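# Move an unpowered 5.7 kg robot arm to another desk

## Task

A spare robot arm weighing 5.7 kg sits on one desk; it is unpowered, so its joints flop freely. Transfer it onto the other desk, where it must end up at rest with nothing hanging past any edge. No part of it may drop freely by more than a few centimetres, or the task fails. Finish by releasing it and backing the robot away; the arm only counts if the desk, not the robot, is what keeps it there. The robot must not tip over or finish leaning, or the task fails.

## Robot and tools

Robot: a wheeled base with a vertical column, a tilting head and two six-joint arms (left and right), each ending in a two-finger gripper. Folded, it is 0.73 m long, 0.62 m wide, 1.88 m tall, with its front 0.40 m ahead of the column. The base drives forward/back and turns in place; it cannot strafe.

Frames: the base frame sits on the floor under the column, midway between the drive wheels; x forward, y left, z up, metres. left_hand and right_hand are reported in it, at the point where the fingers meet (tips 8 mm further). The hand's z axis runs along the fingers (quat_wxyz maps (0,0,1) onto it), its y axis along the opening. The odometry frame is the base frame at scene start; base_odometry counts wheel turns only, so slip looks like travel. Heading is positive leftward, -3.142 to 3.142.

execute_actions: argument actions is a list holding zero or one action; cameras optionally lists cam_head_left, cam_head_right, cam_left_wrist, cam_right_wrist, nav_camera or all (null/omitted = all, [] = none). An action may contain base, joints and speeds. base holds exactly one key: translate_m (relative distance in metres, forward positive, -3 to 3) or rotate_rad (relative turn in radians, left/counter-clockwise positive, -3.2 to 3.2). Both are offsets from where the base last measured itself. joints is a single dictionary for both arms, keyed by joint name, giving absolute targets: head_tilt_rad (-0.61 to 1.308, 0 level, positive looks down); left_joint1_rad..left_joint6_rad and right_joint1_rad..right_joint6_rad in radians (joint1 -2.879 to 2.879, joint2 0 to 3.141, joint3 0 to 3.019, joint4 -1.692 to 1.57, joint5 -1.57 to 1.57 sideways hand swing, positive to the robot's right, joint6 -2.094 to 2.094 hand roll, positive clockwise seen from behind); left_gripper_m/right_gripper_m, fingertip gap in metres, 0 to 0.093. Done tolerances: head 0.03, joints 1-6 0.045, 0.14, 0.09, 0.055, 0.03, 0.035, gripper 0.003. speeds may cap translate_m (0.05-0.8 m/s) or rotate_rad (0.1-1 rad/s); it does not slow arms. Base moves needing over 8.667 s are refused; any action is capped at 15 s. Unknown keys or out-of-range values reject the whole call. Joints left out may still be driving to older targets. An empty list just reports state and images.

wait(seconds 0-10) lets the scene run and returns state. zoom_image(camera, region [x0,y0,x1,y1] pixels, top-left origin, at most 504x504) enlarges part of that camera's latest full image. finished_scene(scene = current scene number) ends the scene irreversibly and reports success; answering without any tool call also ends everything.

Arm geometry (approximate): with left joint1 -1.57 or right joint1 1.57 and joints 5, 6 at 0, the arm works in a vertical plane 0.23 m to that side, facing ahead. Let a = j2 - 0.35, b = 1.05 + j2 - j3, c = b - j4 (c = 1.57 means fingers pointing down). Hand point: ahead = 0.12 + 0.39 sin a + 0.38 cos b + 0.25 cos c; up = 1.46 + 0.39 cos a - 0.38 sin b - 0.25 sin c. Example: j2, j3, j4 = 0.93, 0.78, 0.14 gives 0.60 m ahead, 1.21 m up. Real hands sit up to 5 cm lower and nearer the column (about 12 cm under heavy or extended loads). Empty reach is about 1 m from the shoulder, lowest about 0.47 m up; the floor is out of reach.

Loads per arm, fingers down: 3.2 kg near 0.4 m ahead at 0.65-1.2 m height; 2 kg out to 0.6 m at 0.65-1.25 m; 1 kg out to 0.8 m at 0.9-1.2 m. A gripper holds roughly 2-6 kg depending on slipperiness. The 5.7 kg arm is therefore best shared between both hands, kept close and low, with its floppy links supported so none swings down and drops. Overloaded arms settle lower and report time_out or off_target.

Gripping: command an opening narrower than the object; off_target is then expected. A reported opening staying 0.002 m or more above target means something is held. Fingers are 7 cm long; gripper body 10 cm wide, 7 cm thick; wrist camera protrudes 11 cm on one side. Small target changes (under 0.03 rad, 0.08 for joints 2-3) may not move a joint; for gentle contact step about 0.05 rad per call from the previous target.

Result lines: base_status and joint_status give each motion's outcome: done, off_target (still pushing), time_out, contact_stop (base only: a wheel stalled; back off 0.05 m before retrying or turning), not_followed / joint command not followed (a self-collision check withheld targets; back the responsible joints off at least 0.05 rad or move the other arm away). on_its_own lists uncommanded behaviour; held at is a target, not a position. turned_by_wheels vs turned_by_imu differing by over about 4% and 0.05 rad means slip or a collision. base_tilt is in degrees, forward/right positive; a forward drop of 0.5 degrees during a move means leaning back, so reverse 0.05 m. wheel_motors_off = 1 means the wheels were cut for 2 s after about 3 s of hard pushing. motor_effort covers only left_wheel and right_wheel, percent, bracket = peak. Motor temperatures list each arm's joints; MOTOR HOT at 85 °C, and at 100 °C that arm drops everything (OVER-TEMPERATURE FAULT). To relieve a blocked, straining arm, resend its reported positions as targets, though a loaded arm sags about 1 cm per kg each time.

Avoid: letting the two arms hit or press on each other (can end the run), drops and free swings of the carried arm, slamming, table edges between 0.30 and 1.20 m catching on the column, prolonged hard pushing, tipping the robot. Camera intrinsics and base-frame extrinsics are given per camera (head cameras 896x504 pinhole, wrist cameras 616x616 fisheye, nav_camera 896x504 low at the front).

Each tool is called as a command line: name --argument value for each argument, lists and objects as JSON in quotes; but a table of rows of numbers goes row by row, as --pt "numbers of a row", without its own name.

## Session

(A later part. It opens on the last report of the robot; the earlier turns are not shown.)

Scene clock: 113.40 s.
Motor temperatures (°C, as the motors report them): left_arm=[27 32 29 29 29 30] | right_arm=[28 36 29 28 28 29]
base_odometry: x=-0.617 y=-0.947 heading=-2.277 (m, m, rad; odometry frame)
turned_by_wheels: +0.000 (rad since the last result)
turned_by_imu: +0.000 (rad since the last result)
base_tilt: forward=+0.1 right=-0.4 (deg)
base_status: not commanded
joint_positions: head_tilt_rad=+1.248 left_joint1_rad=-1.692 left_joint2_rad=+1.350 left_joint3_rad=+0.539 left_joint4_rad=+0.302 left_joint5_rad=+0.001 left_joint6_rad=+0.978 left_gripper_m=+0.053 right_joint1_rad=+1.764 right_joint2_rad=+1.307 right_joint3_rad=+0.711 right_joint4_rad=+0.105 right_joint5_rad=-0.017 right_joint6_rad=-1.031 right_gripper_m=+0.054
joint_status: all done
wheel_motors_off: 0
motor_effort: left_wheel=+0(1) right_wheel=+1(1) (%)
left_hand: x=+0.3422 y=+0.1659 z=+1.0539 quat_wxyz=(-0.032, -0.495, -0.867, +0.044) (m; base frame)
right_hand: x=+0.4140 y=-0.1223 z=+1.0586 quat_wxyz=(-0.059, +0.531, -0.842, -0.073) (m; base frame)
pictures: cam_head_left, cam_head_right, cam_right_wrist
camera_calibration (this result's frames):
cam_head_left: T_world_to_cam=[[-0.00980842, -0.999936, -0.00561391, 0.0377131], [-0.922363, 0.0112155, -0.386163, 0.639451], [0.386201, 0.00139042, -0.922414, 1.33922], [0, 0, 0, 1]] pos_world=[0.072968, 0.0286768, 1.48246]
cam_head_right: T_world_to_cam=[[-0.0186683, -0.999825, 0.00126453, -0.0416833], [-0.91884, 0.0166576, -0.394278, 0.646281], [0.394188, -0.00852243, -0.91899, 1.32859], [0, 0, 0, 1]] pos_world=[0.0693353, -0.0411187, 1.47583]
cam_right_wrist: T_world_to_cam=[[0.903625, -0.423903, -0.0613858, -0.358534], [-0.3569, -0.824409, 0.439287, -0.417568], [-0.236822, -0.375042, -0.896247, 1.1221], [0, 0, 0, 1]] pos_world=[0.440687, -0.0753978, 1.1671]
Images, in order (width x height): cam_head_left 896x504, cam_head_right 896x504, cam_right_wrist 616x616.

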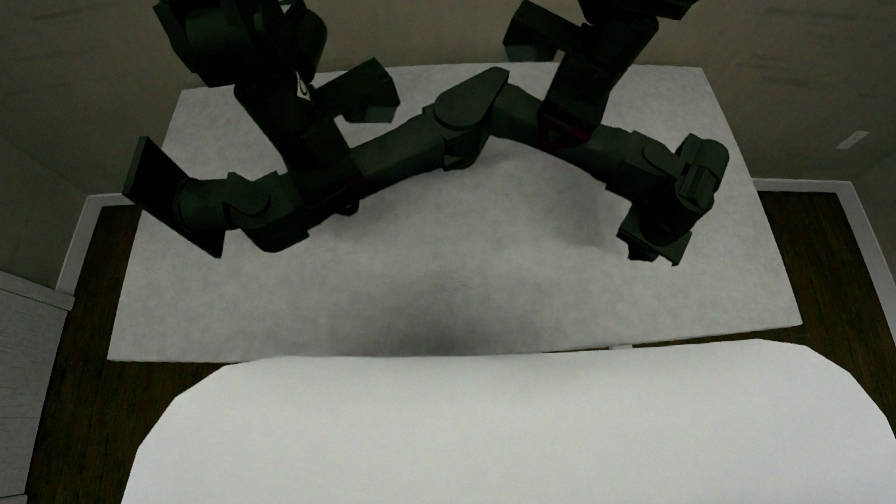

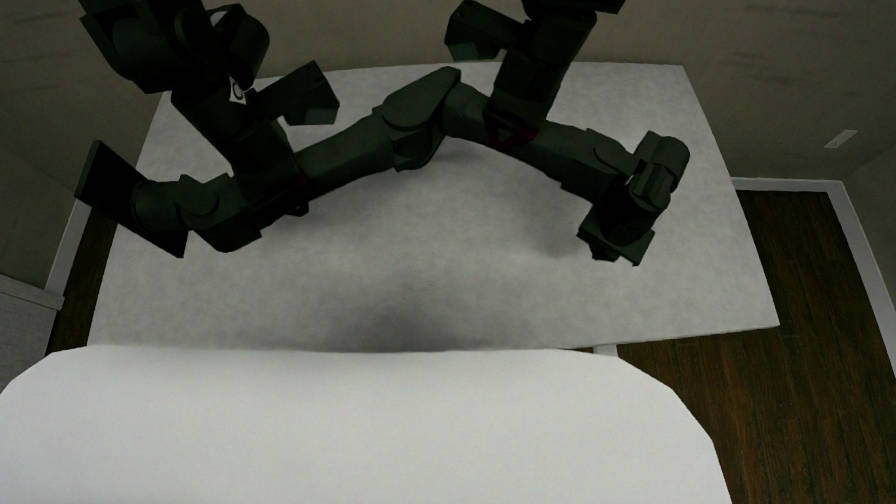

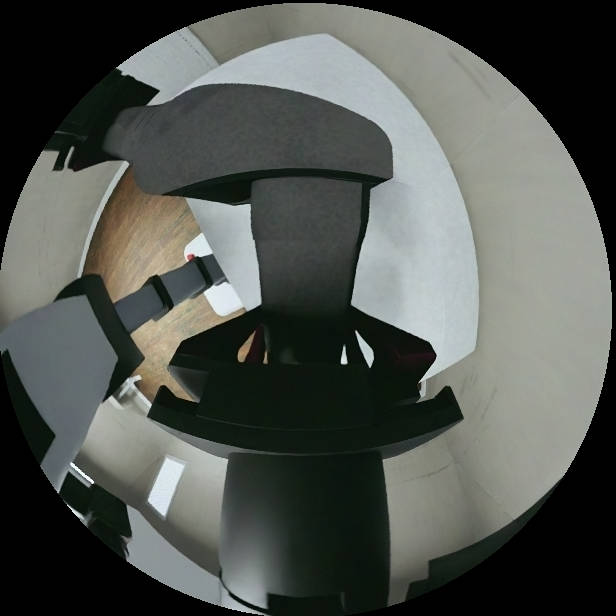

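execute_actions --actions '[{"base":{"translate_m":-0.65},"speeds":{"translate_m":0.15},"joints":{"head_tilt_rad":0.9}}]' --cameras '["cam_head_left","nav_camera"]'

execute_actions --actions '[{"base":{"rotate_rad":3.0},"speeds":{"rotate_rad":0.45},"joints":{"head_tilt_rad":0.55}}]' --cameras '["cam_head_left","cam_head_right","nav_camera"]'

Scene clock: 121.77 s.
Motor temperatures (°C, as the motors report them): left_arm=[27 32 29 29 29 31] | right_arm=[28 36 30 28 28 30]
base_odometry: x=-0.195 y=-0.452 heading=-2.277 (m, m, rad; odometry frame)
turned_by_wheels: +0.000 (rad since the last result)
turned_by_imu: +0.002 (rad since the last result)
base_tilt: forward=+0.2 right=-0.4 (deg)
base_status: done
joint_positions: head_tilt_rad=+0.915 left_joint1_rad=-1.694 left_joint2_rad=+1.347 left_joint3_rad=+0.529 left_joint4_rad=+0.294 left_joint5_rad=+0.001 left_joint6_rad=+0.978 left_gripper_m=+0.053 right_joint1_rad=+1.764 right_joint2_rad=+1.309 right_joint3_rad=+0.701 right_joint4_rad=+0.099 right_joint5_rad=-0.019 right_joint6_rad=-1.026 right_gripper_m=+0.054
joint_status: all done
wheel_motors_off: 0
motor_effort: left_wheel=+0(36) right_wheel=+0(35) (%)
left_hand: x=+0.3353 y=+0.1656 z=+1.0556 quat_wxyz=(-0.025, -0.496, -0.867, +0.047) (m; base frame)
right_hand: x=+0.4059 y=-0.1227 z=+1.0583 quat_wxyz=(-0.052, +0.530, -0.843, -0.078) (m; base frame)
pictures: cam_head_left, nav_camera
camera_calibration (this result's frames):
cam_head_left: T_world_to_cam=[[-0.00743126, -0.999936, -0.00851455, 0.0420612], [-0.745208, 0.0112155, -0.666737, 1.06268], [0.66679, 0.00139042, -0.745244, 1.05235], [0, 0, 0, 1]] pos_world=[0.0905338, 0.0286768, 1.49314]
Images, in order (width x height): cam_head_left 896x504, nav_camera 896x504.

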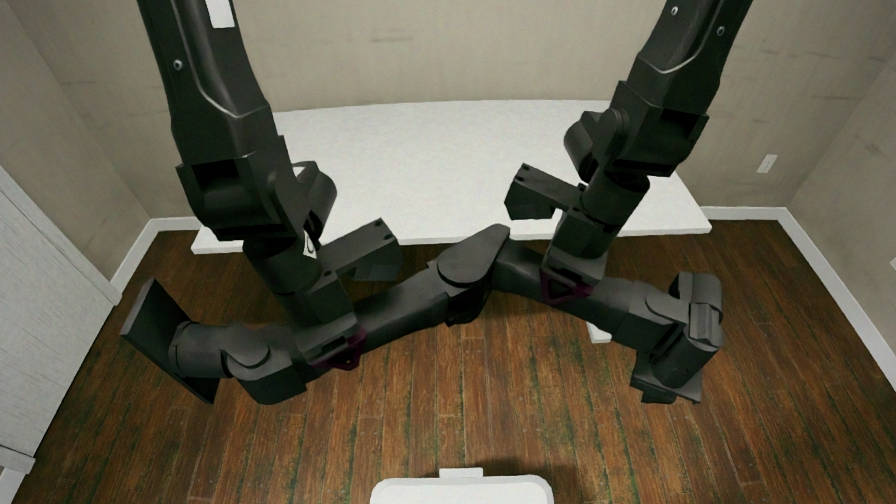

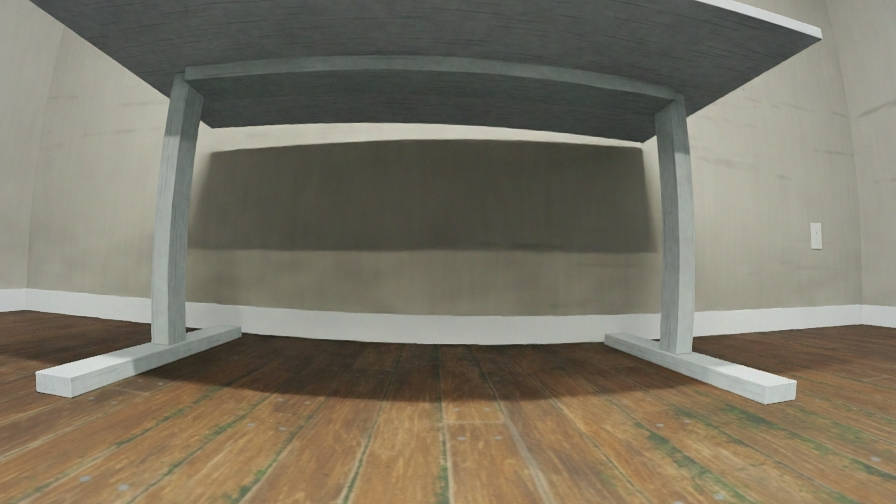

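Scene clock: 129.27 s.
Motor temperatures (°C, as the motors report them): left_arm=[27 32 28 29 29 31] | right_arm=[28 36 30 28 29 31]
base_odometry: x=-0.195 y=-0.452 heading=+0.722 (m, m, rad; odometry frame)
turned_by_wheels: +3.000 (rad since the last result)
turned_by_imu: +3.033 (rad since the last result)
base_tilt: forward=+0.2 right=-0.4 (deg)
base_status: done
joint_positions: head_tilt_rad=+0.568 left_joint1_rad=-1.697 left_joint2_rad=+1.347 left_joint3_rad=+0.529 left_joint4_rad=+0.294 left_joint5_rad=-0.003 left_joint6_rad=+0.976 left_gripper_m=+0.053 right_joint1_rad=+1.764 right_joint2_rad=+1.309 right_joint3_rad=+0.701 right_joint4_rad=+0.099 right_joint5_rad=-0.017 right_joint6_rad=-1.027 right_gripper_m=+0.054
joint_status: all done
wheel_motors_off: 0
motor_effort: left_wheel=-1(32) right_wheel=+1(43) (%)
left_hand: x=+0.3353 y=+0.1651 z=+1.0556 quat_wxyz=(-0.025, -0.496, -0.867, +0.047) (m; base frame)
right_hand: x=+0.4059 y=-0.1230 z=+1.0582 quat_wxyz=(-0.051, +0.530, -0.843, -0.077) (m; base frame)
pictures: cam_head_left, cam_head_right, nav_camera
camera_calibration (this result's frames):
cam_head_left: T_world_to_cam=[[-0.00409394, -0.999936, -0.0105338, 0.045004], [-0.474151, 0.0112155, -0.880372, 1.37812], [0.880434, 0.00139042, -0.474167, 0.624207], [0, 0, 0, 1]] pos_world=[0.10405, 0.0286768, 1.50971]
cam_head_right: T_world_to_cam=[[-0.0153082, -0.999825, -0.0107594, -0.0233345], [-0.466308, 0.0166576, -0.884466, 1.37854], [0.88449, -0.00852243, -0.466482, 0.607215], [0, 0, 0, 1]] pos_world=[0.105393, -0.0411187, 1.50228]
Images, in order (width x height): cam_head_left 896x504, cam_head_right 896x504, nav_camera 896x504.

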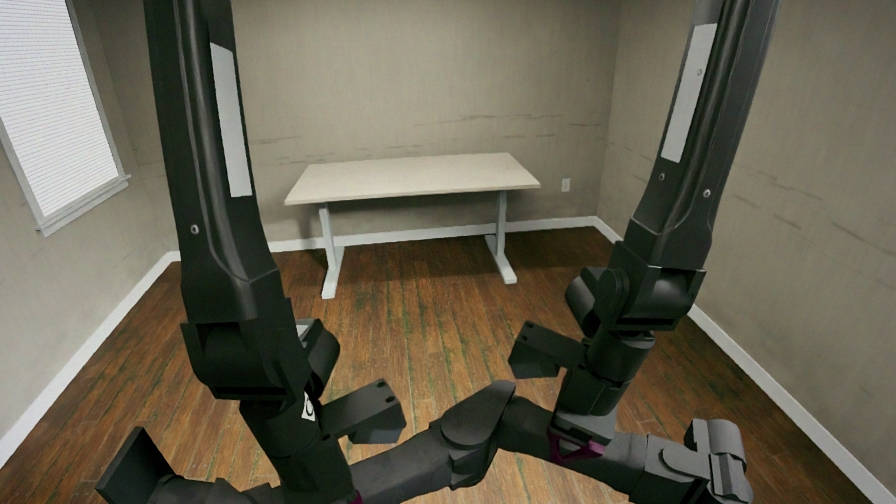

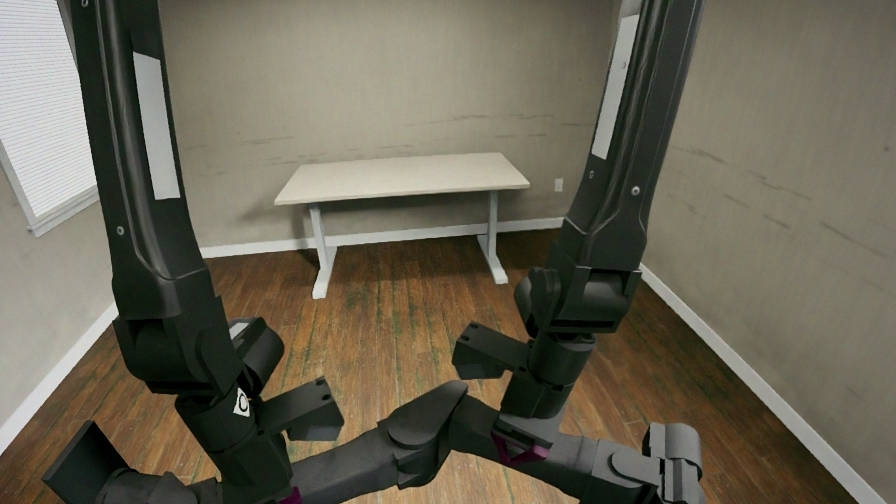

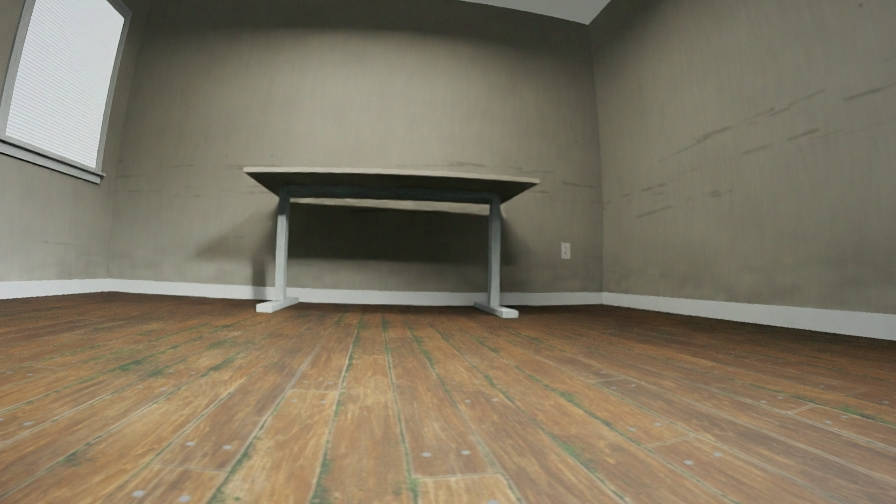

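execute_actions --actions '[{"base":{"rotate_rad":0.035},"speeds":{"rotate_rad":0.3}}]' --cameras '[]'

execute_actions --actions '[{"base":{"translate_m":1.28},"speeds":{"translate_m":0.25}}]' --cameras '[]'

execute_actions --actions '[{"base":{"rotate_rad":0.095},"speeds":{"rotate_rad":0.3},"joints":{"head_tilt_rad":0.75}}]' --cameras '["cam_head_left","nav_camera"]'

Scene clock: 136.17 s.
Motor temperatures (°C, as the motors report them): left_arm=[27 32 28 29 29 32] | right_arm=[28 36 30 28 29 32]
base_odometry: x=-0.195 y=-0.452 heading=+0.757 (m, m, rad; odometry frame)
turned_by_wheels: +0.035 (rad since the last result)
turned_by_imu: +0.035 (rad since the last result)
base_tilt: forward=+0.1 right=-0.3 (deg)
base_status: done
joint_positions: head_tilt_rad=+0.568 left_joint1_rad=-1.697 left_joint2_rad=+1.347 left_joint3_rad=+0.529 left_joint4_rad=+0.294 left_joint5_rad=-0.004 left_joint6_rad=+0.975 left_gripper_m=+0.053 right_joint1_rad=+1.764 right_joint2_rad=+1.309 right_joint3_rad=+0.701 right_joint4_rad=+0.099 right_joint5_rad=-0.017 right_joint6_rad=-1.028 right_gripper_m=+0.054
joint_status: not commanded
wheel_motors_off: 0
motor_effort: left_wheel=-1(29) right_wheel=+0(28) (%)
left_hand: x=+0.3353 y=+0.1649 z=+1.0556 quat_wxyz=(-0.025, -0.496, -0.867, +0.046) (m; base frame)
right_hand: x=+0.4059 y=-0.1232 z=+1.0582 quat_wxyz=(-0.051, +0.530, -0.843, -0.077) (m; base frame)
pictures: none
No camera images: the call's "cameras" was empty. Leave "cameras" out to get every camera's image.

Scene clock: 142.60 s.
Motor temperatures (°C, as the motors report them): left_arm=[27 32 28 29 29 32] | right_arm=[28 36 30 28 29 32]
base_odometry: x=+0.735 y=+0.427 heading=+0.758 (m, m, rad; odometry frame)
turned_by_wheels: +0.001 (rad since the last result)
turned_by_imu: -0.004 (rad since the last result)
base_tilt: forward=+0.0 right=-0.3 (deg)
base_status: done
joint_positions: head_tilt_rad=+0.567 left_joint1_rad=-1.697 left_joint2_rad=+1.347 left_joint3_rad=+0.528 left_joint4_rad=+0.291 left_joint5_rad=-0.003 left_joint6_rad=+0.974 left_gripper_m=+0.053 right_joint1_rad=+1.764 right_joint2_rad=+1.311 right_joint3_rad=+0.701 right_joint4_rad=+0.096 right_joint5_rad=-0.018 right_joint6_rad=-1.026 right_gripper_m=+0.054
joint_status: not commanded
wheel_motors_off: 0
motor_effort: left_wheel=+1(47) right_wheel=-1(54) (%)
left_hand: x=+0.3334 y=+0.1649 z=+1.0559 quat_wxyz=(-0.023, -0.495, -0.867, +0.048) (m; base frame)
right_hand: x=+0.4047 y=-0.1231 z=+1.0579 quat_wxyz=(-0.050, +0.530, -0.843, -0.079) (m; base frame)
pictures: none
No camera images: the call's "cameras" was empty. Leave "cameras" out to get every camera's image.

Scene clock: 143.63 s.
Motor temperatures (°C, as the motors report them): left_arm=[27 32 28 29 29 32] | right_arm=[28 36 30 28 29 32]
base_odometry: x=+0.735 y=+0.427 heading=+0.851 (m, m, rad; odometry frame)
turned_by_wheels: +0.094 (rad since the last result)
turned_by_imu: +0.093 (rad since the last result)
base_tilt: forward=+0.1 right=-0.4 (deg)
base_status: done
joint_positions: head_tilt_rad=+0.752 left_joint1_rad=-1.698 left_joint2_rad=+1.347 left_joint3_rad=+0.528 left_joint4_rad=+0.291 left_joint5_rad=-0.002 left_joint6_rad=+0.974 left_gripper_m=+0.053 right_joint1_rad=+1.763 right_joint2_rad=+1.311 right_joint3_rad=+0.701 right_joint4_rad=+0.094 right_joint5_rad=-0.019 right_joint6_rad=-1.025 right_gripper_m=+0.054
joint_status: all done
wheel_motors_off: 0
motor_effort: left_wheel=+0(40) right_wheel=+0(38) (%)
left_hand: x=+0.3334 y=+0.1645 z=+1.0559 quat_wxyz=(-0.023, -0.495, -0.867, +0.049) (m; base frame)
right_hand: x=+0.4041 y=-0.1234 z=+1.0578 quat_wxyz=(-0.048, +0.529, -0.843, -0.079) (m; base frame)
pictures: cam_head_left, nav_camera
camera_calibration (this result's frames):
cam_head_left: T_world_to_cam=[[-0.00595523, -0.999936, -0.00960502, 0.0436667], [-0.627474, 0.0112155, -0.778557, 1.22899], [0.778615, 0.00139042, -0.627501, 0.865433], [0, 0, 0, 1]] pos_world=[0.0975833, 0.0286768, 1.50032]
Images, in order (width x height): cam_head_left 896x504, nav_camera 896x504.

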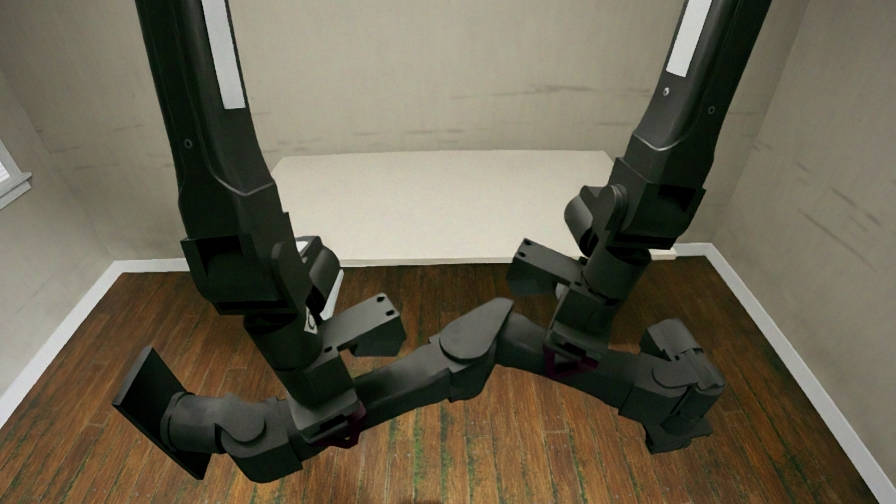

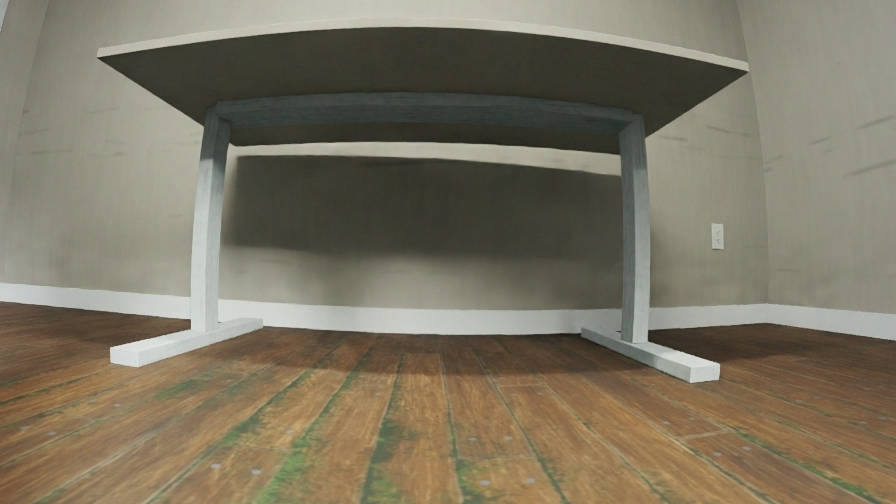

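execute_actions --actions '[{"base":{"translate_m":0.5},"speeds":{"translate_m":0.15},"joints":{"head_tilt_rad":1.1}}]' --cameras '["cam_head_left","nav_camera"]'

Scene clock: 155.07 s.
Motor temperatures (°C, as the motors report them): left_arm=[27 32 28 29 29 33] | right_arm=[28 36 30 28 29 33]
base_odometry: x=+1.065 y=+0.803 heading=+0.852 (m, m, rad; odometry frame)
turned_by_wheels: +0.001 (rad since the last result)
turned_by_imu: -0.001 (rad since the last result)
base_tilt: forward=+0.1 right=-0.4 (deg)
base_status: done
joint_positions: head_tilt_rad=+1.099 left_joint1_rad=-1.698 left_joint2_rad=+1.347 left_joint3_rad=+0.526 left_joint4_rad=+0.288 left_joint5_rad=-0.001 left_joint6_rad=+0.974 left_gripper_m=+0.053 right_joint1_rad=+1.763 right_joint2_rad=+1.312 right_joint3_rad=+0.701 right_joint4_rad=+0.090 right_joint5_rad=-0.019 right_joint6_rad=-1.024 right_gripper_m=+0.054
joint_status: all done
wheel_motors_off: 0
motor_effort: left_wheel=+1(54) right_wheel=-1(38) (%)
left_hand: x=+0.3319 y=+0.1643 z=+1.0561 quat_wxyz=(-0.022, -0.495, -0.867, +0.050) (m; base frame)
right_hand: x=+0.4026 y=-0.1234 z=+1.0575 quat_wxyz=(-0.046, +0.529, -0.843, -0.080) (m; base frame)
pictures: cam_head_left, nav_camera
camera_calibration (this result's frames):
cam_head_left: T_world_to_cam=[[-0.00886419, -0.999936, -0.00701052, 0.0398166], [-0.854656, 0.0112155, -0.519073, 0.840748], [0.519119, 0.00139042, -0.854701, 1.2283], [0, 0, 0, 1]] pos_world=[0.0812723, 0.0286768, 1.48651]
Images, in order (width x height): cam_head_left 896x504, nav_camera 896x504.

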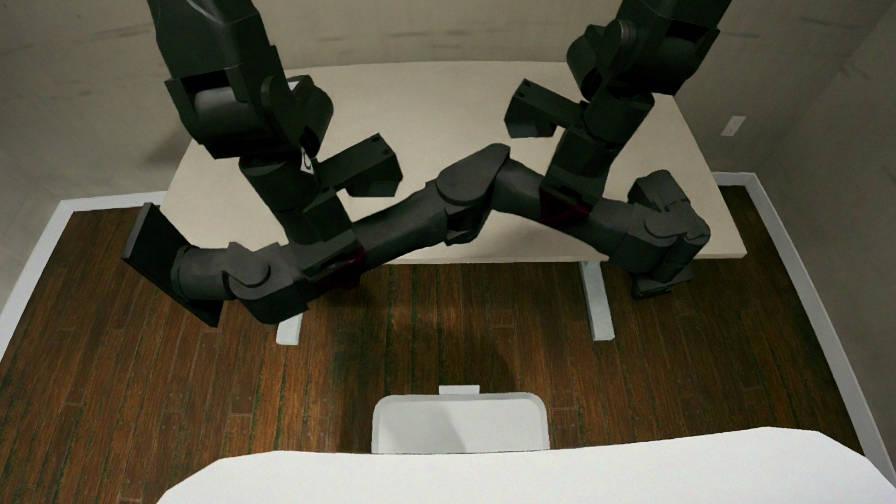

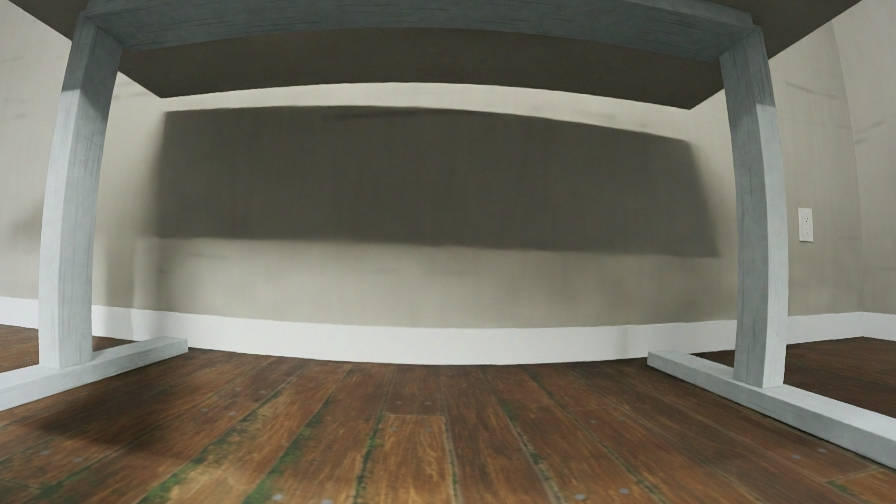

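execute_actions --actions '[{"base":{"translate_m":0.35},"speeds":{"translate_m":0.07},"joints":{"head_tilt_rad":1.25}}]' --cameras '["cam_head_left","cam_left_wrist"]'

execute_actions --actions '[{"joints":{"left_joint2_rad":1.43,"left_joint3_rad":0.63,"left_joint4_rad":0.33,"right_joint2_rad":1.385,"right_joint3_rad":0.80,"right_joint4_rad":0.11}}]' --cameras '["cam_head_left"]'

execute_actions --actions '[{"joints":{"left_joint2_rad":1.52,"left_joint3_rad":0.71,"left_joint4_rad":0.37,"right_joint2_rad":1.47,"right_joint3_rad":0.885}}]' --cameras '["cam_head_left"]'

Scene clock: 166.53 s.
Motor temperatures (°C, as the motors report them): left_arm=[27 32 28 29 29 33] | right_arm=[28 37 30 28 29 33]
base_odometry: x=+1.295 y=+1.067 heading=+0.853 (m, m, rad; odometry frame)
turned_by_wheels: +0.001 (rad since the last result)
turned_by_imu: -0.001 (rad since the last result)
base_tilt: forward=+0.1 right=-0.4 (deg)
base_status: done
joint_positions: head_tilt_rad=+1.247 left_joint1_rad=-1.698 left_joint2_rad=+1.347 left_joint3_rad=+0.526 left_joint4_rad=+0.287 left_joint5_rad=+0.000 left_joint6_rad=+0.973 left_gripper_m=+0.053 right_joint1_rad=+1.763 right_joint2_rad=+1.312 right_joint3_rad=+0.700 right_joint4_rad=+0.089 right_joint5_rad=-0.019 right_joint6_rad=-1.024 right_gripper_m=+0.054
joint_status: all done
wheel_motors_off: 0
motor_effort: left_wheel=+1(38) right_wheel=-1(33) (%)
left_hand: x=+0.3314 y=+0.1643 z=+1.0561 quat_wxyz=(-0.021, -0.495, -0.867, +0.051) (m; base frame)
right_hand: x=+0.4021 y=-0.1235 z=+1.0575 quat_wxyz=(-0.046, +0.529, -0.843, -0.081) (m; base frame)
pictures: cam_head_left, cam_left_wrist
camera_calibration (this result's frames):
cam_head_left: T_world_to_cam=[[-0.00980311, -0.999936, -0.00562318, 0.0377271], [-0.921997, 0.0112155, -0.387034, 0.640775], [0.387073, 0.00139042, -0.922048, 1.33861], [0, 0, 0, 1]] pos_world=[0.0730224, 0.0286768, 1.48248]
cam_left_wrist: T_world_to_cam=[[-0.862611, -0.502091, 0.0616949, 0.300711], [-0.403805, 0.756894, 0.513861, -0.531831], [-0.304701, 0.41835, -0.855652, 1.05853], [0, 0, 0, 1]] pos_world=[0.367175, 0.11069, 1.16046]
Images, in order (width x height): cam_head_left 896x504, cam_left_wrist 616x616.

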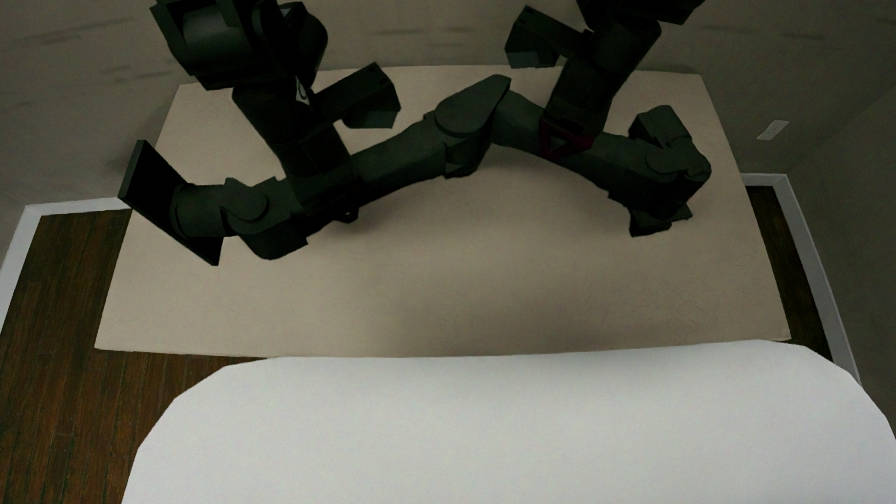

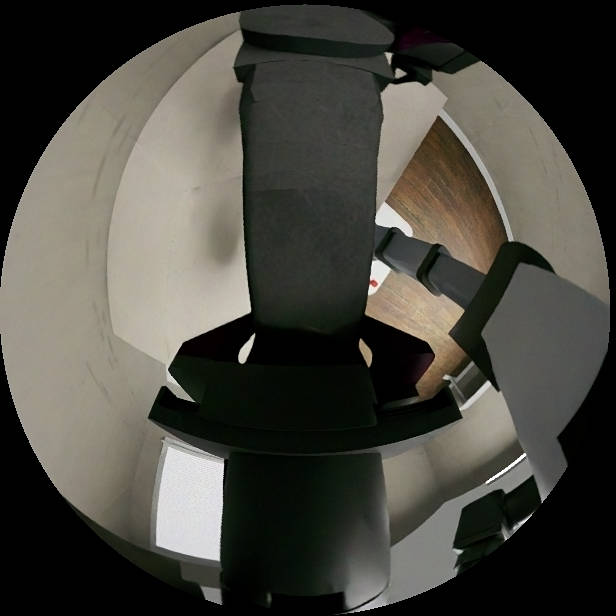

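Scene clock: 167.47 s.
Motor temperatures (°C, as the motors report them): left_arm=[27 32 28 29 29 33] | right_arm=[28 37 30 28 29 33]
base_odometry: x=+1.295 y=+1.067 heading=+0.853 (m, m, rad; odometry frame)
turned_by_wheels: +0.000 (rad since the last result)
turned_by_imu: +0.000 (rad since the last result)
base_tilt: forward=+0.2 right=-0.4 (deg)
base_status: not commanded
joint_positions: head_tilt_rad=+1.247 left_joint1_rad=-1.688 left_joint2_rad=+1.507 left_joint3_rad=+0.660 left_joint4_rad=+0.332 left_joint5_rad=-0.018 left_joint6_rad=+0.961 left_gripper_m=+0.053 right_joint1_rad=+1.746 right_joint2_rad=+1.493 right_joint3_rad=+0.858 right_joint4_rad=+0.128 right_joint5_rad=-0.018 right_joint6_rad=-1.055 right_gripper_m=+0.054
joint_status: all done
wheel_motors_off: 0
motor_effort: left_wheel=+3(3) right_wheel=-3(4) (%)
left_hand: x=+0.3558 y=+0.1651 z=+1.0045 quat_wxyz=(-0.023, -0.487, -0.872, +0.035) (m; base frame)
right_hand: x=+0.4315 y=-0.1206 z=+0.9971 quat_wxyz=(-0.050, +0.539, -0.838, -0.070) (m; base frame)
pictures: cam_head_left
camera_calibration (this result's frames):
cam_head_left: T_world_to_cam=[[-0.00980311, -0.999936, -0.00562318, 0.0377271], [-0.921997, 0.0112155, -0.387034, 0.640775], [0.387073, 0.00139042, -0.922048, 1.33861], [0, 0, 0, 1]] pos_world=[0.0730224, 0.0286768, 1.48248]
Images, in order (width x height): cam_head_left 896x504.

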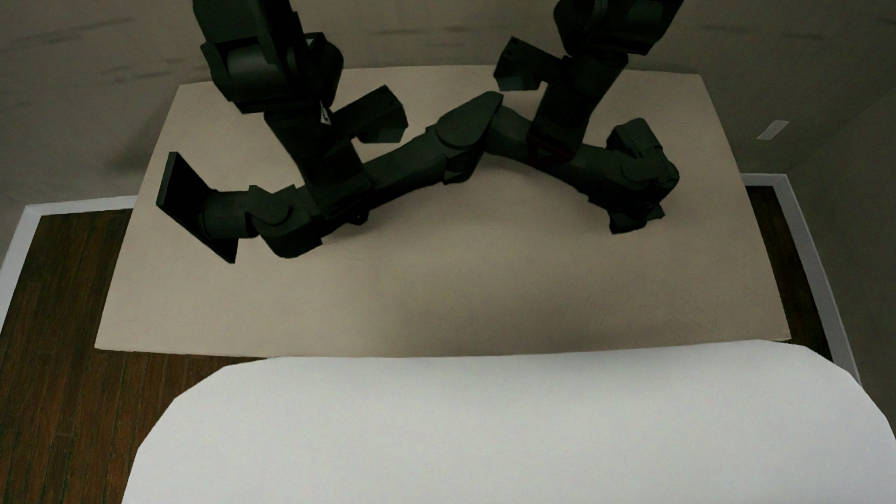

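Scene clock: 168.43 s.
Motor temperatures (°C, as the motors report them): left_arm=[27 32 28 29 29 33] | right_arm=[28 37 30 28 29 33]
base_odometry: x=+1.295 y=+1.067 heading=+0.853 (m, m, rad; odometry frame)
turned_by_wheels: +0.000 (rad since the last result)
turned_by_imu: +0.000 (rad since the last result)
base_tilt: forward=+0.2 right=-0.4 (deg)
base_status: not commanded
joint_positions: head_tilt_rad=+1.247 left_joint1_rad=-1.683 left_joint2_rad=+1.594 left_joint3_rad=+0.727 left_joint4_rad=+0.360 left_joint5_rad=-0.016 left_joint6_rad=+0.951 left_gripper_m=+0.053 right_joint1_rad=+1.741 right_joint2_rad=+1.573 right_joint3_rad=+0.935 right_joint4_rad=+0.128 right_joint5_rad=-0.013 right_joint6_rad=-1.072 right_gripper_m=+0.054
joint_status: all done
wheel_motors_off: 0
motor_effort: left_wheel=+3(4) right_wheel=-3(4) (%)
left_hand: x=+0.3627 y=+0.1647 z=+0.9755 quat_wxyz=(-0.026, -0.482, -0.875, +0.032) (m; base frame)
right_hand: x=+0.4417 y=-0.1198 z=+0.9686 quat_wxyz=(-0.047, +0.545, -0.835, -0.065) (m; base frame)
pictures: cam_head_left
camera_calibration (this result's frames):
cam_head_left: T_world_to_cam=[[-0.00980311, -0.999936, -0.00562318, 0.0377271], [-0.921997, 0.0112155, -0.387034, 0.640774], [0.387072, 0.00139042, -0.922048, 1.33861], [0, 0, 0, 1]] pos_world=[0.0730224, 0.0286768, 1.48248]
Images, in order (width x height): cam_head_left 896x504.

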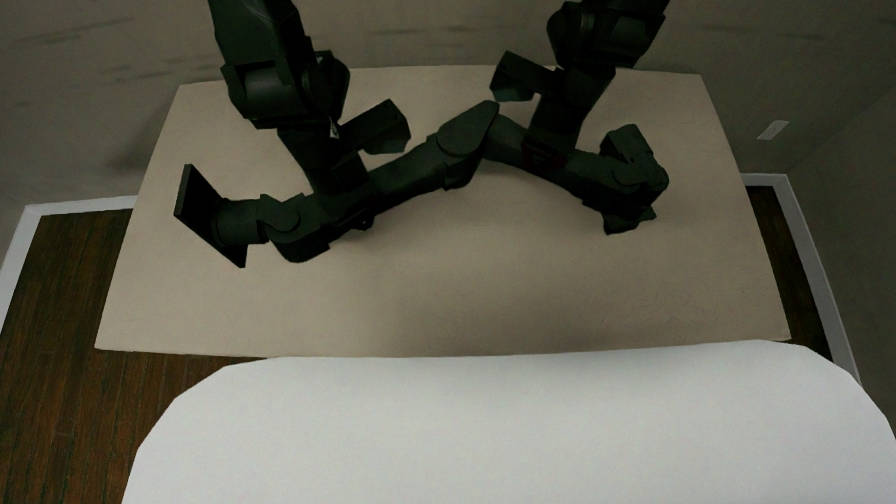

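execute_actions --actions '[{"joints":{"left_joint2_rad":1.60,"left_joint3_rad":0.78,"left_joint4_rad":0.385,"right_joint2_rad":1.55,"right_joint3_rad":0.96}}]' --cameras '["cam_head_left"]'

execute_actions --actions '[{"joints":{"left_joint2_rad":1.67,"left_joint3_rad":0.84,"right_joint2_rad":1.62,"right_joint3_rad":1.03}}]' --cameras '["cam_head_left"]'

execute_actions --actions '[{"joints":{"left_joint2_rad":1.74,"left_joint3_rad":0.90,"right_joint2_rad":1.69,"right_joint3_rad":1.10}}]' --cameras '["cam_head_left","cam_head_right"]'

zoom_image --camera "cam_head_left" --region '[480,90,760,280]'

Scene clock: 176.23 s.
Motor temperatures (°C, as the motors report them): left_arm=[27 32 28 29 29 33] | right_arm=[28 38 30 28 29 33]
base_odometry: x=+1.295 y=+1.067 heading=+0.853 (m, m, rad; odometry frame)
turned_by_wheels: +0.000 (rad since the last result)
turned_by_imu: +0.000 (rad since the last result)
base_tilt: forward=+0.2 right=-0.5 (deg)
base_status: not commanded
joint_positions: head_tilt_rad=+1.247 left_joint1_rad=-1.678 left_joint2_rad=+1.674 left_joint3_rad=+0.797 left_joint4_rad=+0.374 left_joint5_rad=-0.017 left_joint6_rad=+0.947 left_gripper_m=+0.053 right_joint1_rad=+1.735 right_joint2_rad=+1.653 right_joint3_rad=+1.011 right_joint4_rad=+0.130 right_joint5_rad=-0.010 right_joint6_rad=-1.081 right_gripper_m=+0.054
joint_status: all done
wheel_motors_off: 0
motor_effort: left_wheel=+3(4) right_wheel=-2(3) (%)
left_hand: x=+0.3688 y=+0.1647 z=+0.9472 quat_wxyz=(-0.027, -0.479, -0.877, +0.029) (m; base frame)
right_hand: x=+0.4489 y=-0.1191 z=+0.9391 quat_wxyz=(-0.044, +0.548, -0.833, -0.062) (m; base frame)
pictures: cam_head_left
camera_calibration (this result's frames):
cam_head_left: T_world_to_cam=[[-0.00980311, -0.999936, -0.00562318, 0.0377271], [-0.921997, 0.0112155, -0.387034, 0.640775], [0.387072, 0.00139042, -0.922048, 1.33861], [0, 0, 0, 1]] pos_world=[0.0730224, 0.0286768, 1.48248]
Images, in order (width x height): cam_head_left 896x504.

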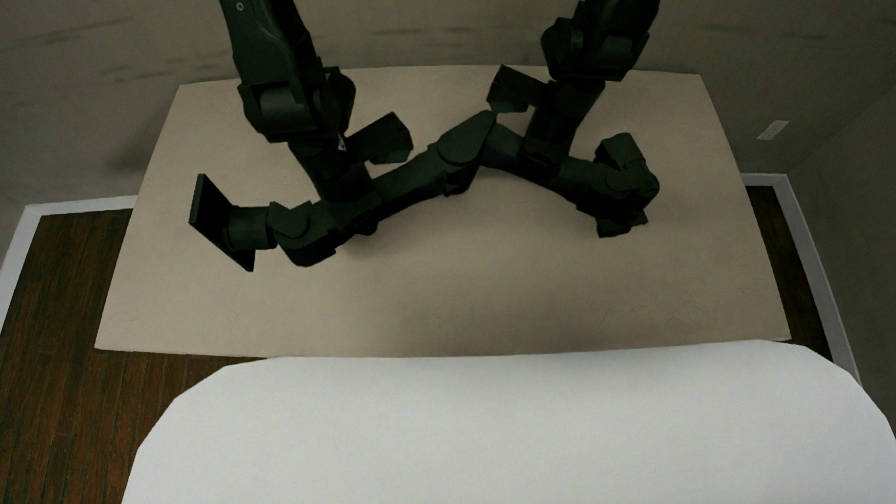

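Scene clock: 177.13 s.
Motor temperatures (°C, as the motors report them): left_arm=[27 32 28 29 29 33] | right_arm=[28 38 29 28 29 33]
base_odometry: x=+1.295 y=+1.067 heading=+0.853 (m, m, rad; odometry frame)
turned_by_wheels: +0.000 (rad since the last result)
turned_by_imu: +0.000 (rad since the last result)
base_tilt: forward=+0.2 right=-0.4 (deg)
base_status: not commanded
joint_positions: head_tilt_rad=+1.247 left_joint1_rad=-1.671 left_joint2_rad=+1.742 left_joint3_rad=+0.859 left_joint4_rad=+0.376 left_joint5_rad=+0.001 left_joint6_rad=+0.936 left_gripper_m=+0.053 right_joint1_rad=+1.733 right_joint2_rad=+1.700 right_joint3_rad=+1.063 right_joint4_rad=+0.130 right_joint5_rad=+0.000 right_joint6_rad=-1.099 right_gripper_m=+0.054
joint_status: all done
wheel_motors_off: 0
motor_effort: left_wheel=+3(4) right_wheel=-2(3) (%)
left_hand: x=+0.3712 y=+0.1635 z=+0.9224 quat_wxyz=(-0.027, -0.472, -0.880, +0.035) (m; base frame)
right_hand: x=+0.4561 y=-0.1191 z=+0.9209 quat_wxyz=(-0.044, +0.554, -0.829, -0.056) (m; base frame)
pictures: cam_head_left
camera_calibration (this result's frames):
cam_head_left: T_world_to_cam=[[-0.00980315, -0.999936, -0.00562311, 0.037727], [-0.922, 0.0112155, -0.387027, 0.640764], [0.387065, 0.00139042, -0.922051, 1.33862], [0, 0, 0, 1]] pos_world=[0.073022, 0.0286768, 1.48248]
Images, in order (width x height): cam_head_left 896x504.

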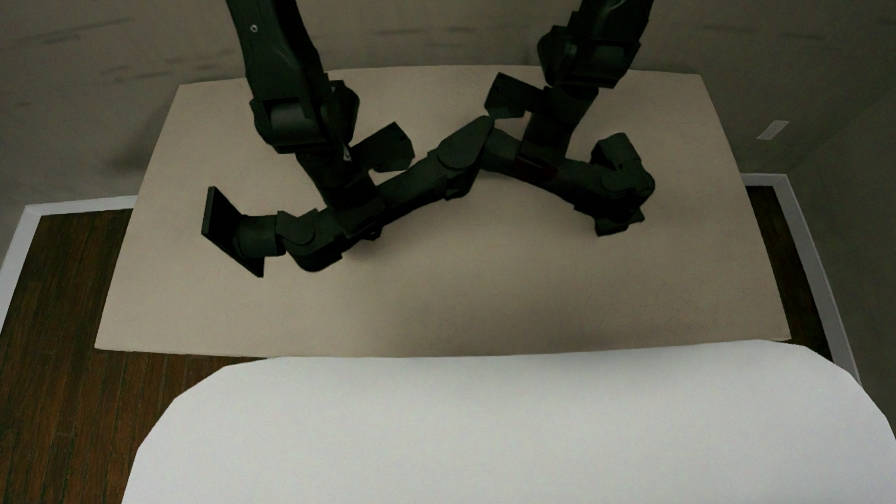

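Scene clock: 178.07 s.
Motor temperatures (°C, as the motors report them): left_arm=[27 33 28 29 29 33] | right_arm=[28 38 29 28 29 32]
base_odometry: x=+1.295 y=+1.067 heading=+0.853 (m, m, rad; odometry frame)
turned_by_wheels: +0.000 (rad since the last result)
turned_by_imu: +0.000 (rad since the last result)
base_tilt: forward=+0.1 right=-0.4 (deg)
base_status: not commanded
joint_positions: head_tilt_rad=+1.247 left_joint1_rad=-1.662 left_joint2_rad=+1.813 left_joint3_rad=+0.921 left_joint4_rad=+0.376 left_joint5_rad=+0.014 left_joint6_rad=+0.913 left_gripper_m=+0.053 right_joint1_rad=+1.736 right_joint2_rad=+1.732 right_joint3_rad=+1.107 right_joint4_rad=+0.121 right_joint5_rad=+0.000 right_joint6_rad=-1.123 right_gripper_m=+0.054
joint_status: all done
wheel_motors_off: 0
motor_effort: left_wheel=+3(4) right_wheel=-2(3) (%)
left_hand: x=+0.3694 y=+0.1647 z=+0.8963 quat_wxyz=(-0.024, -0.461, -0.886, +0.040) (m; base frame)
right_hand: x=+0.4636 y=-0.1147 z=+0.9088 quat_wxyz=(-0.046, +0.565, -0.822, -0.055) (m; base frame)
pictures: cam_head_left, cam_head_right
camera_calibration (this result's frames):
cam_head_left: T_world_to_cam=[[-0.00980315, -0.999936, -0.00562311, 0.037727], [-0.922, 0.0112155, -0.387027, 0.640764], [0.387065, 0.00139042, -0.922051, 1.33862], [0, 0, 0, 1]] pos_world=[0.073022, 0.0286768, 1.48248]
cam_head_right: T_world_to_cam=[[-0.0186695, -0.999825, 0.00124703, -0.0416563], [-0.91847, 0.0166576, -0.395139, 0.647589], [0.395049, -0.00852243, -0.91862, 1.32798], [0, 0, 0, 1]] pos_world=[0.0693954, -0.0411187, 1.47585]
Images, in order (width x height): cam_head_left 896x504, cam_head_right 896x504.

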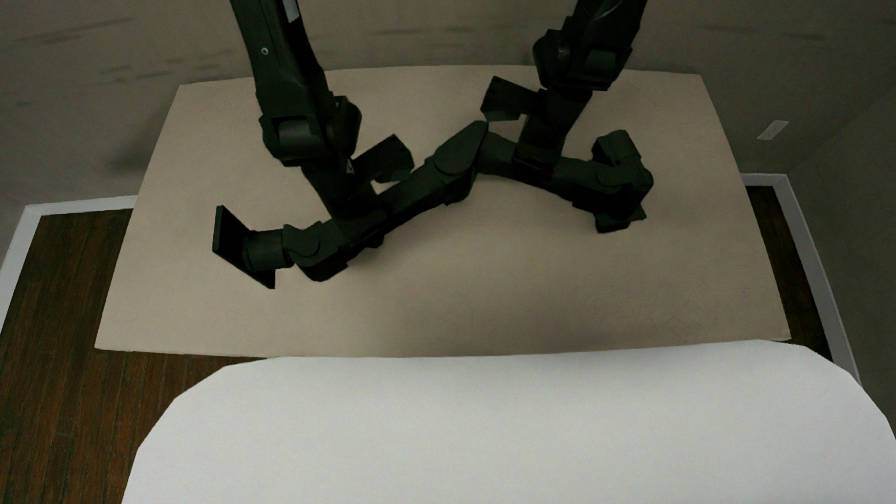

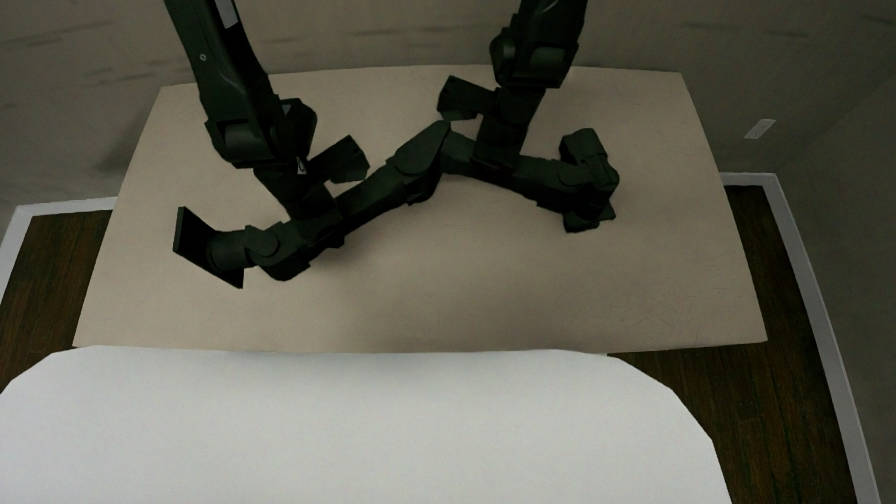

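Region (480, 90, 760, 280) of cam_head_left's 896x504 image, scaled by 1.800, with more detail than that image has; it fills the top 342 rows of this view, and the rest is white.

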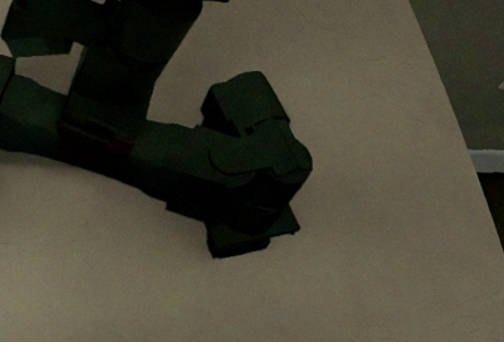

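execute_actions --actions '[{"joints":{"left_joint2_rad":1.60,"left_joint3_rad":0.76,"right_joint2_rad":1.53,"right_joint3_rad":0.93}}]' --cameras '["cam_head_left"]'

execute_actions --actions '[{"base":{"translate_m":-0.09},"speeds":{"translate_m":0.05}}]' --cameras '["cam_head_left"]'

Scene clock: 186.27 s.
Motor temperatures (°C, as the motors report them): left_arm=[27 33 28 29 29 33] | right_arm=[28 37 29 28 29 32]
base_odometry: x=+1.295 y=+1.067 heading=+0.853 (m, m, rad; odometry frame)
turned_by_wheels: +0.000 (rad since the last result)
turned_by_imu: +0.000 (rad since the last result)
base_tilt: forward=+0.1 right=-0.3 (deg)
base_status: not commanded
joint_positions: head_tilt_rad=+1.247 left_joint1_rad=-1.672 left_joint2_rad=+1.677 left_joint3_rad=+0.787 left_joint4_rad=+0.377 left_joint5_rad=-0.011 left_joint6_rad=+0.942 left_gripper_m=+0.053 right_joint1_rad=+1.741 right_joint2_rad=+1.637 right_joint3_rad=+0.993 right_joint4_rad=+0.125 right_joint5_rad=-0.010 right_joint6_rad=-1.079 right_gripper_m=+0.054
joint_status: all done
wheel_motors_off: 0
motor_effort: left_wheel=+3(4) right_wheel=-2(3) (%)
left_hand: x=+0.3617 y=+0.1675 z=+0.9477 quat_wxyz=(-0.022, -0.476, -0.879, +0.032) (m; base frame)
right_hand: x=+0.4442 y=-0.1164 z=+0.9454 quat_wxyz=(-0.042, +0.548, -0.833, -0.066) (m; base frame)
pictures: cam_head_left
camera_calibration (this result's frames):
cam_head_left: T_world_to_cam=[[-0.00980315, -0.999936, -0.00562311, 0.037727], [-0.922, 0.0112155, -0.387027, 0.640764], [0.387065, 0.00139042, -0.922051, 1.33862], [0, 0, 0, 1]] pos_world=[0.073022, 0.0286768, 1.48248]
Images, in order (width x height): cam_head_left 896x504.

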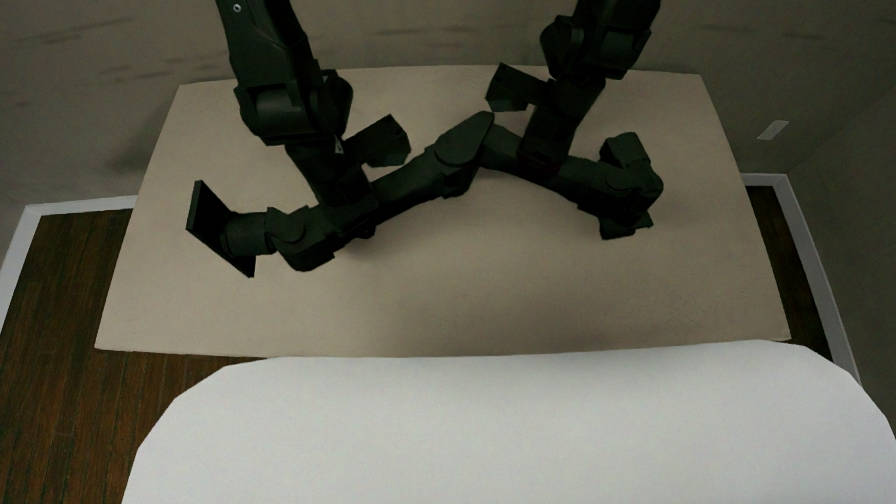

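Scene clock: 188.87 s.
Motor temperatures (°C, as the motors report them): left_arm=[27 33 28 29 29 33] | right_arm=[28 38 29 28 29 32]
base_odometry: x=+1.236 y=+0.999 heading=+0.852 (m, m, rad; odometry frame)
turned_by_wheels: +0.000 (rad since the last result)
turned_by_imu: +0.000 (rad since the last result)
base_tilt: forward=+0.1 right=-0.4 (deg)
base_status: done
joint_positions: head_tilt_rad=+1.248 left_joint1_rad=-1.672 left_joint2_rad=+1.678 left_joint3_rad=+0.785 left_joint4_rad=+0.381 left_joint5_rad=-0.012 left_joint6_rad=+0.942 left_gripper_m=+0.053 right_joint1_rad=+1.741 right_joint2_rad=+1.637 right_joint3_rad=+0.990 right_joint4_rad=+0.131 right_joint5_rad=-0.010 right_joint6_rad=-1.080 right_gripper_m=+0.054
joint_status: not commanded
wheel_motors_off: 0
motor_effort: left_wheel=+0(34) right_wheel=+1(38) (%)
left_hand: x=+0.3610 y=+0.1677 z=+0.9478 quat_wxyz=(-0.022, -0.476, -0.879, +0.031) (m; base frame)
right_hand: x=+0.4437 y=-0.1164 z=+0.9457 quat_wxyz=(-0.044, +0.548, -0.833, -0.066) (m; base frame)
pictures: cam_head_left
camera_calibration (this result's frames):
cam_head_left: T_world_to_cam=[[-0.00980857, -0.999936, -0.00561365, 0.0377127], [-0.922373, 0.0112155, -0.386137, 0.639413], [0.386176, 0.00139042, -0.922424, 1.33924], [0, 0, 0, 1]] pos_world=[0.0729665, 0.0286768, 1.48246]
Images, in order (width x height): cam_head_left 896x504.

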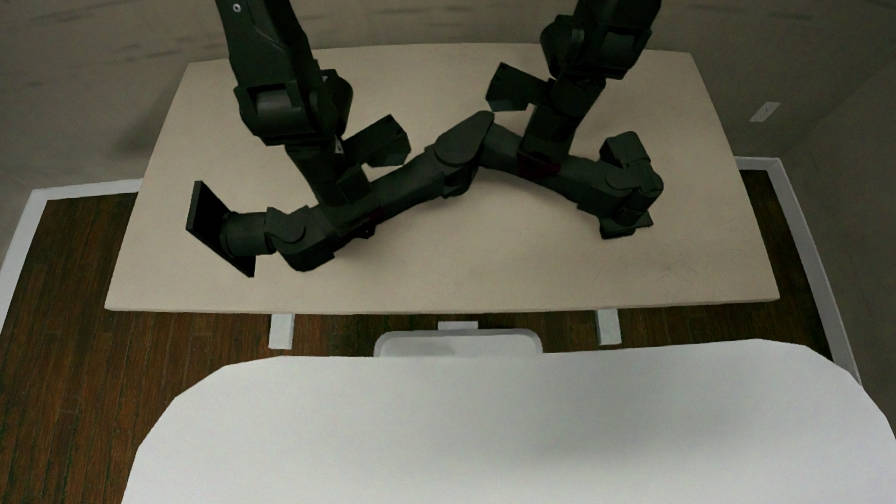

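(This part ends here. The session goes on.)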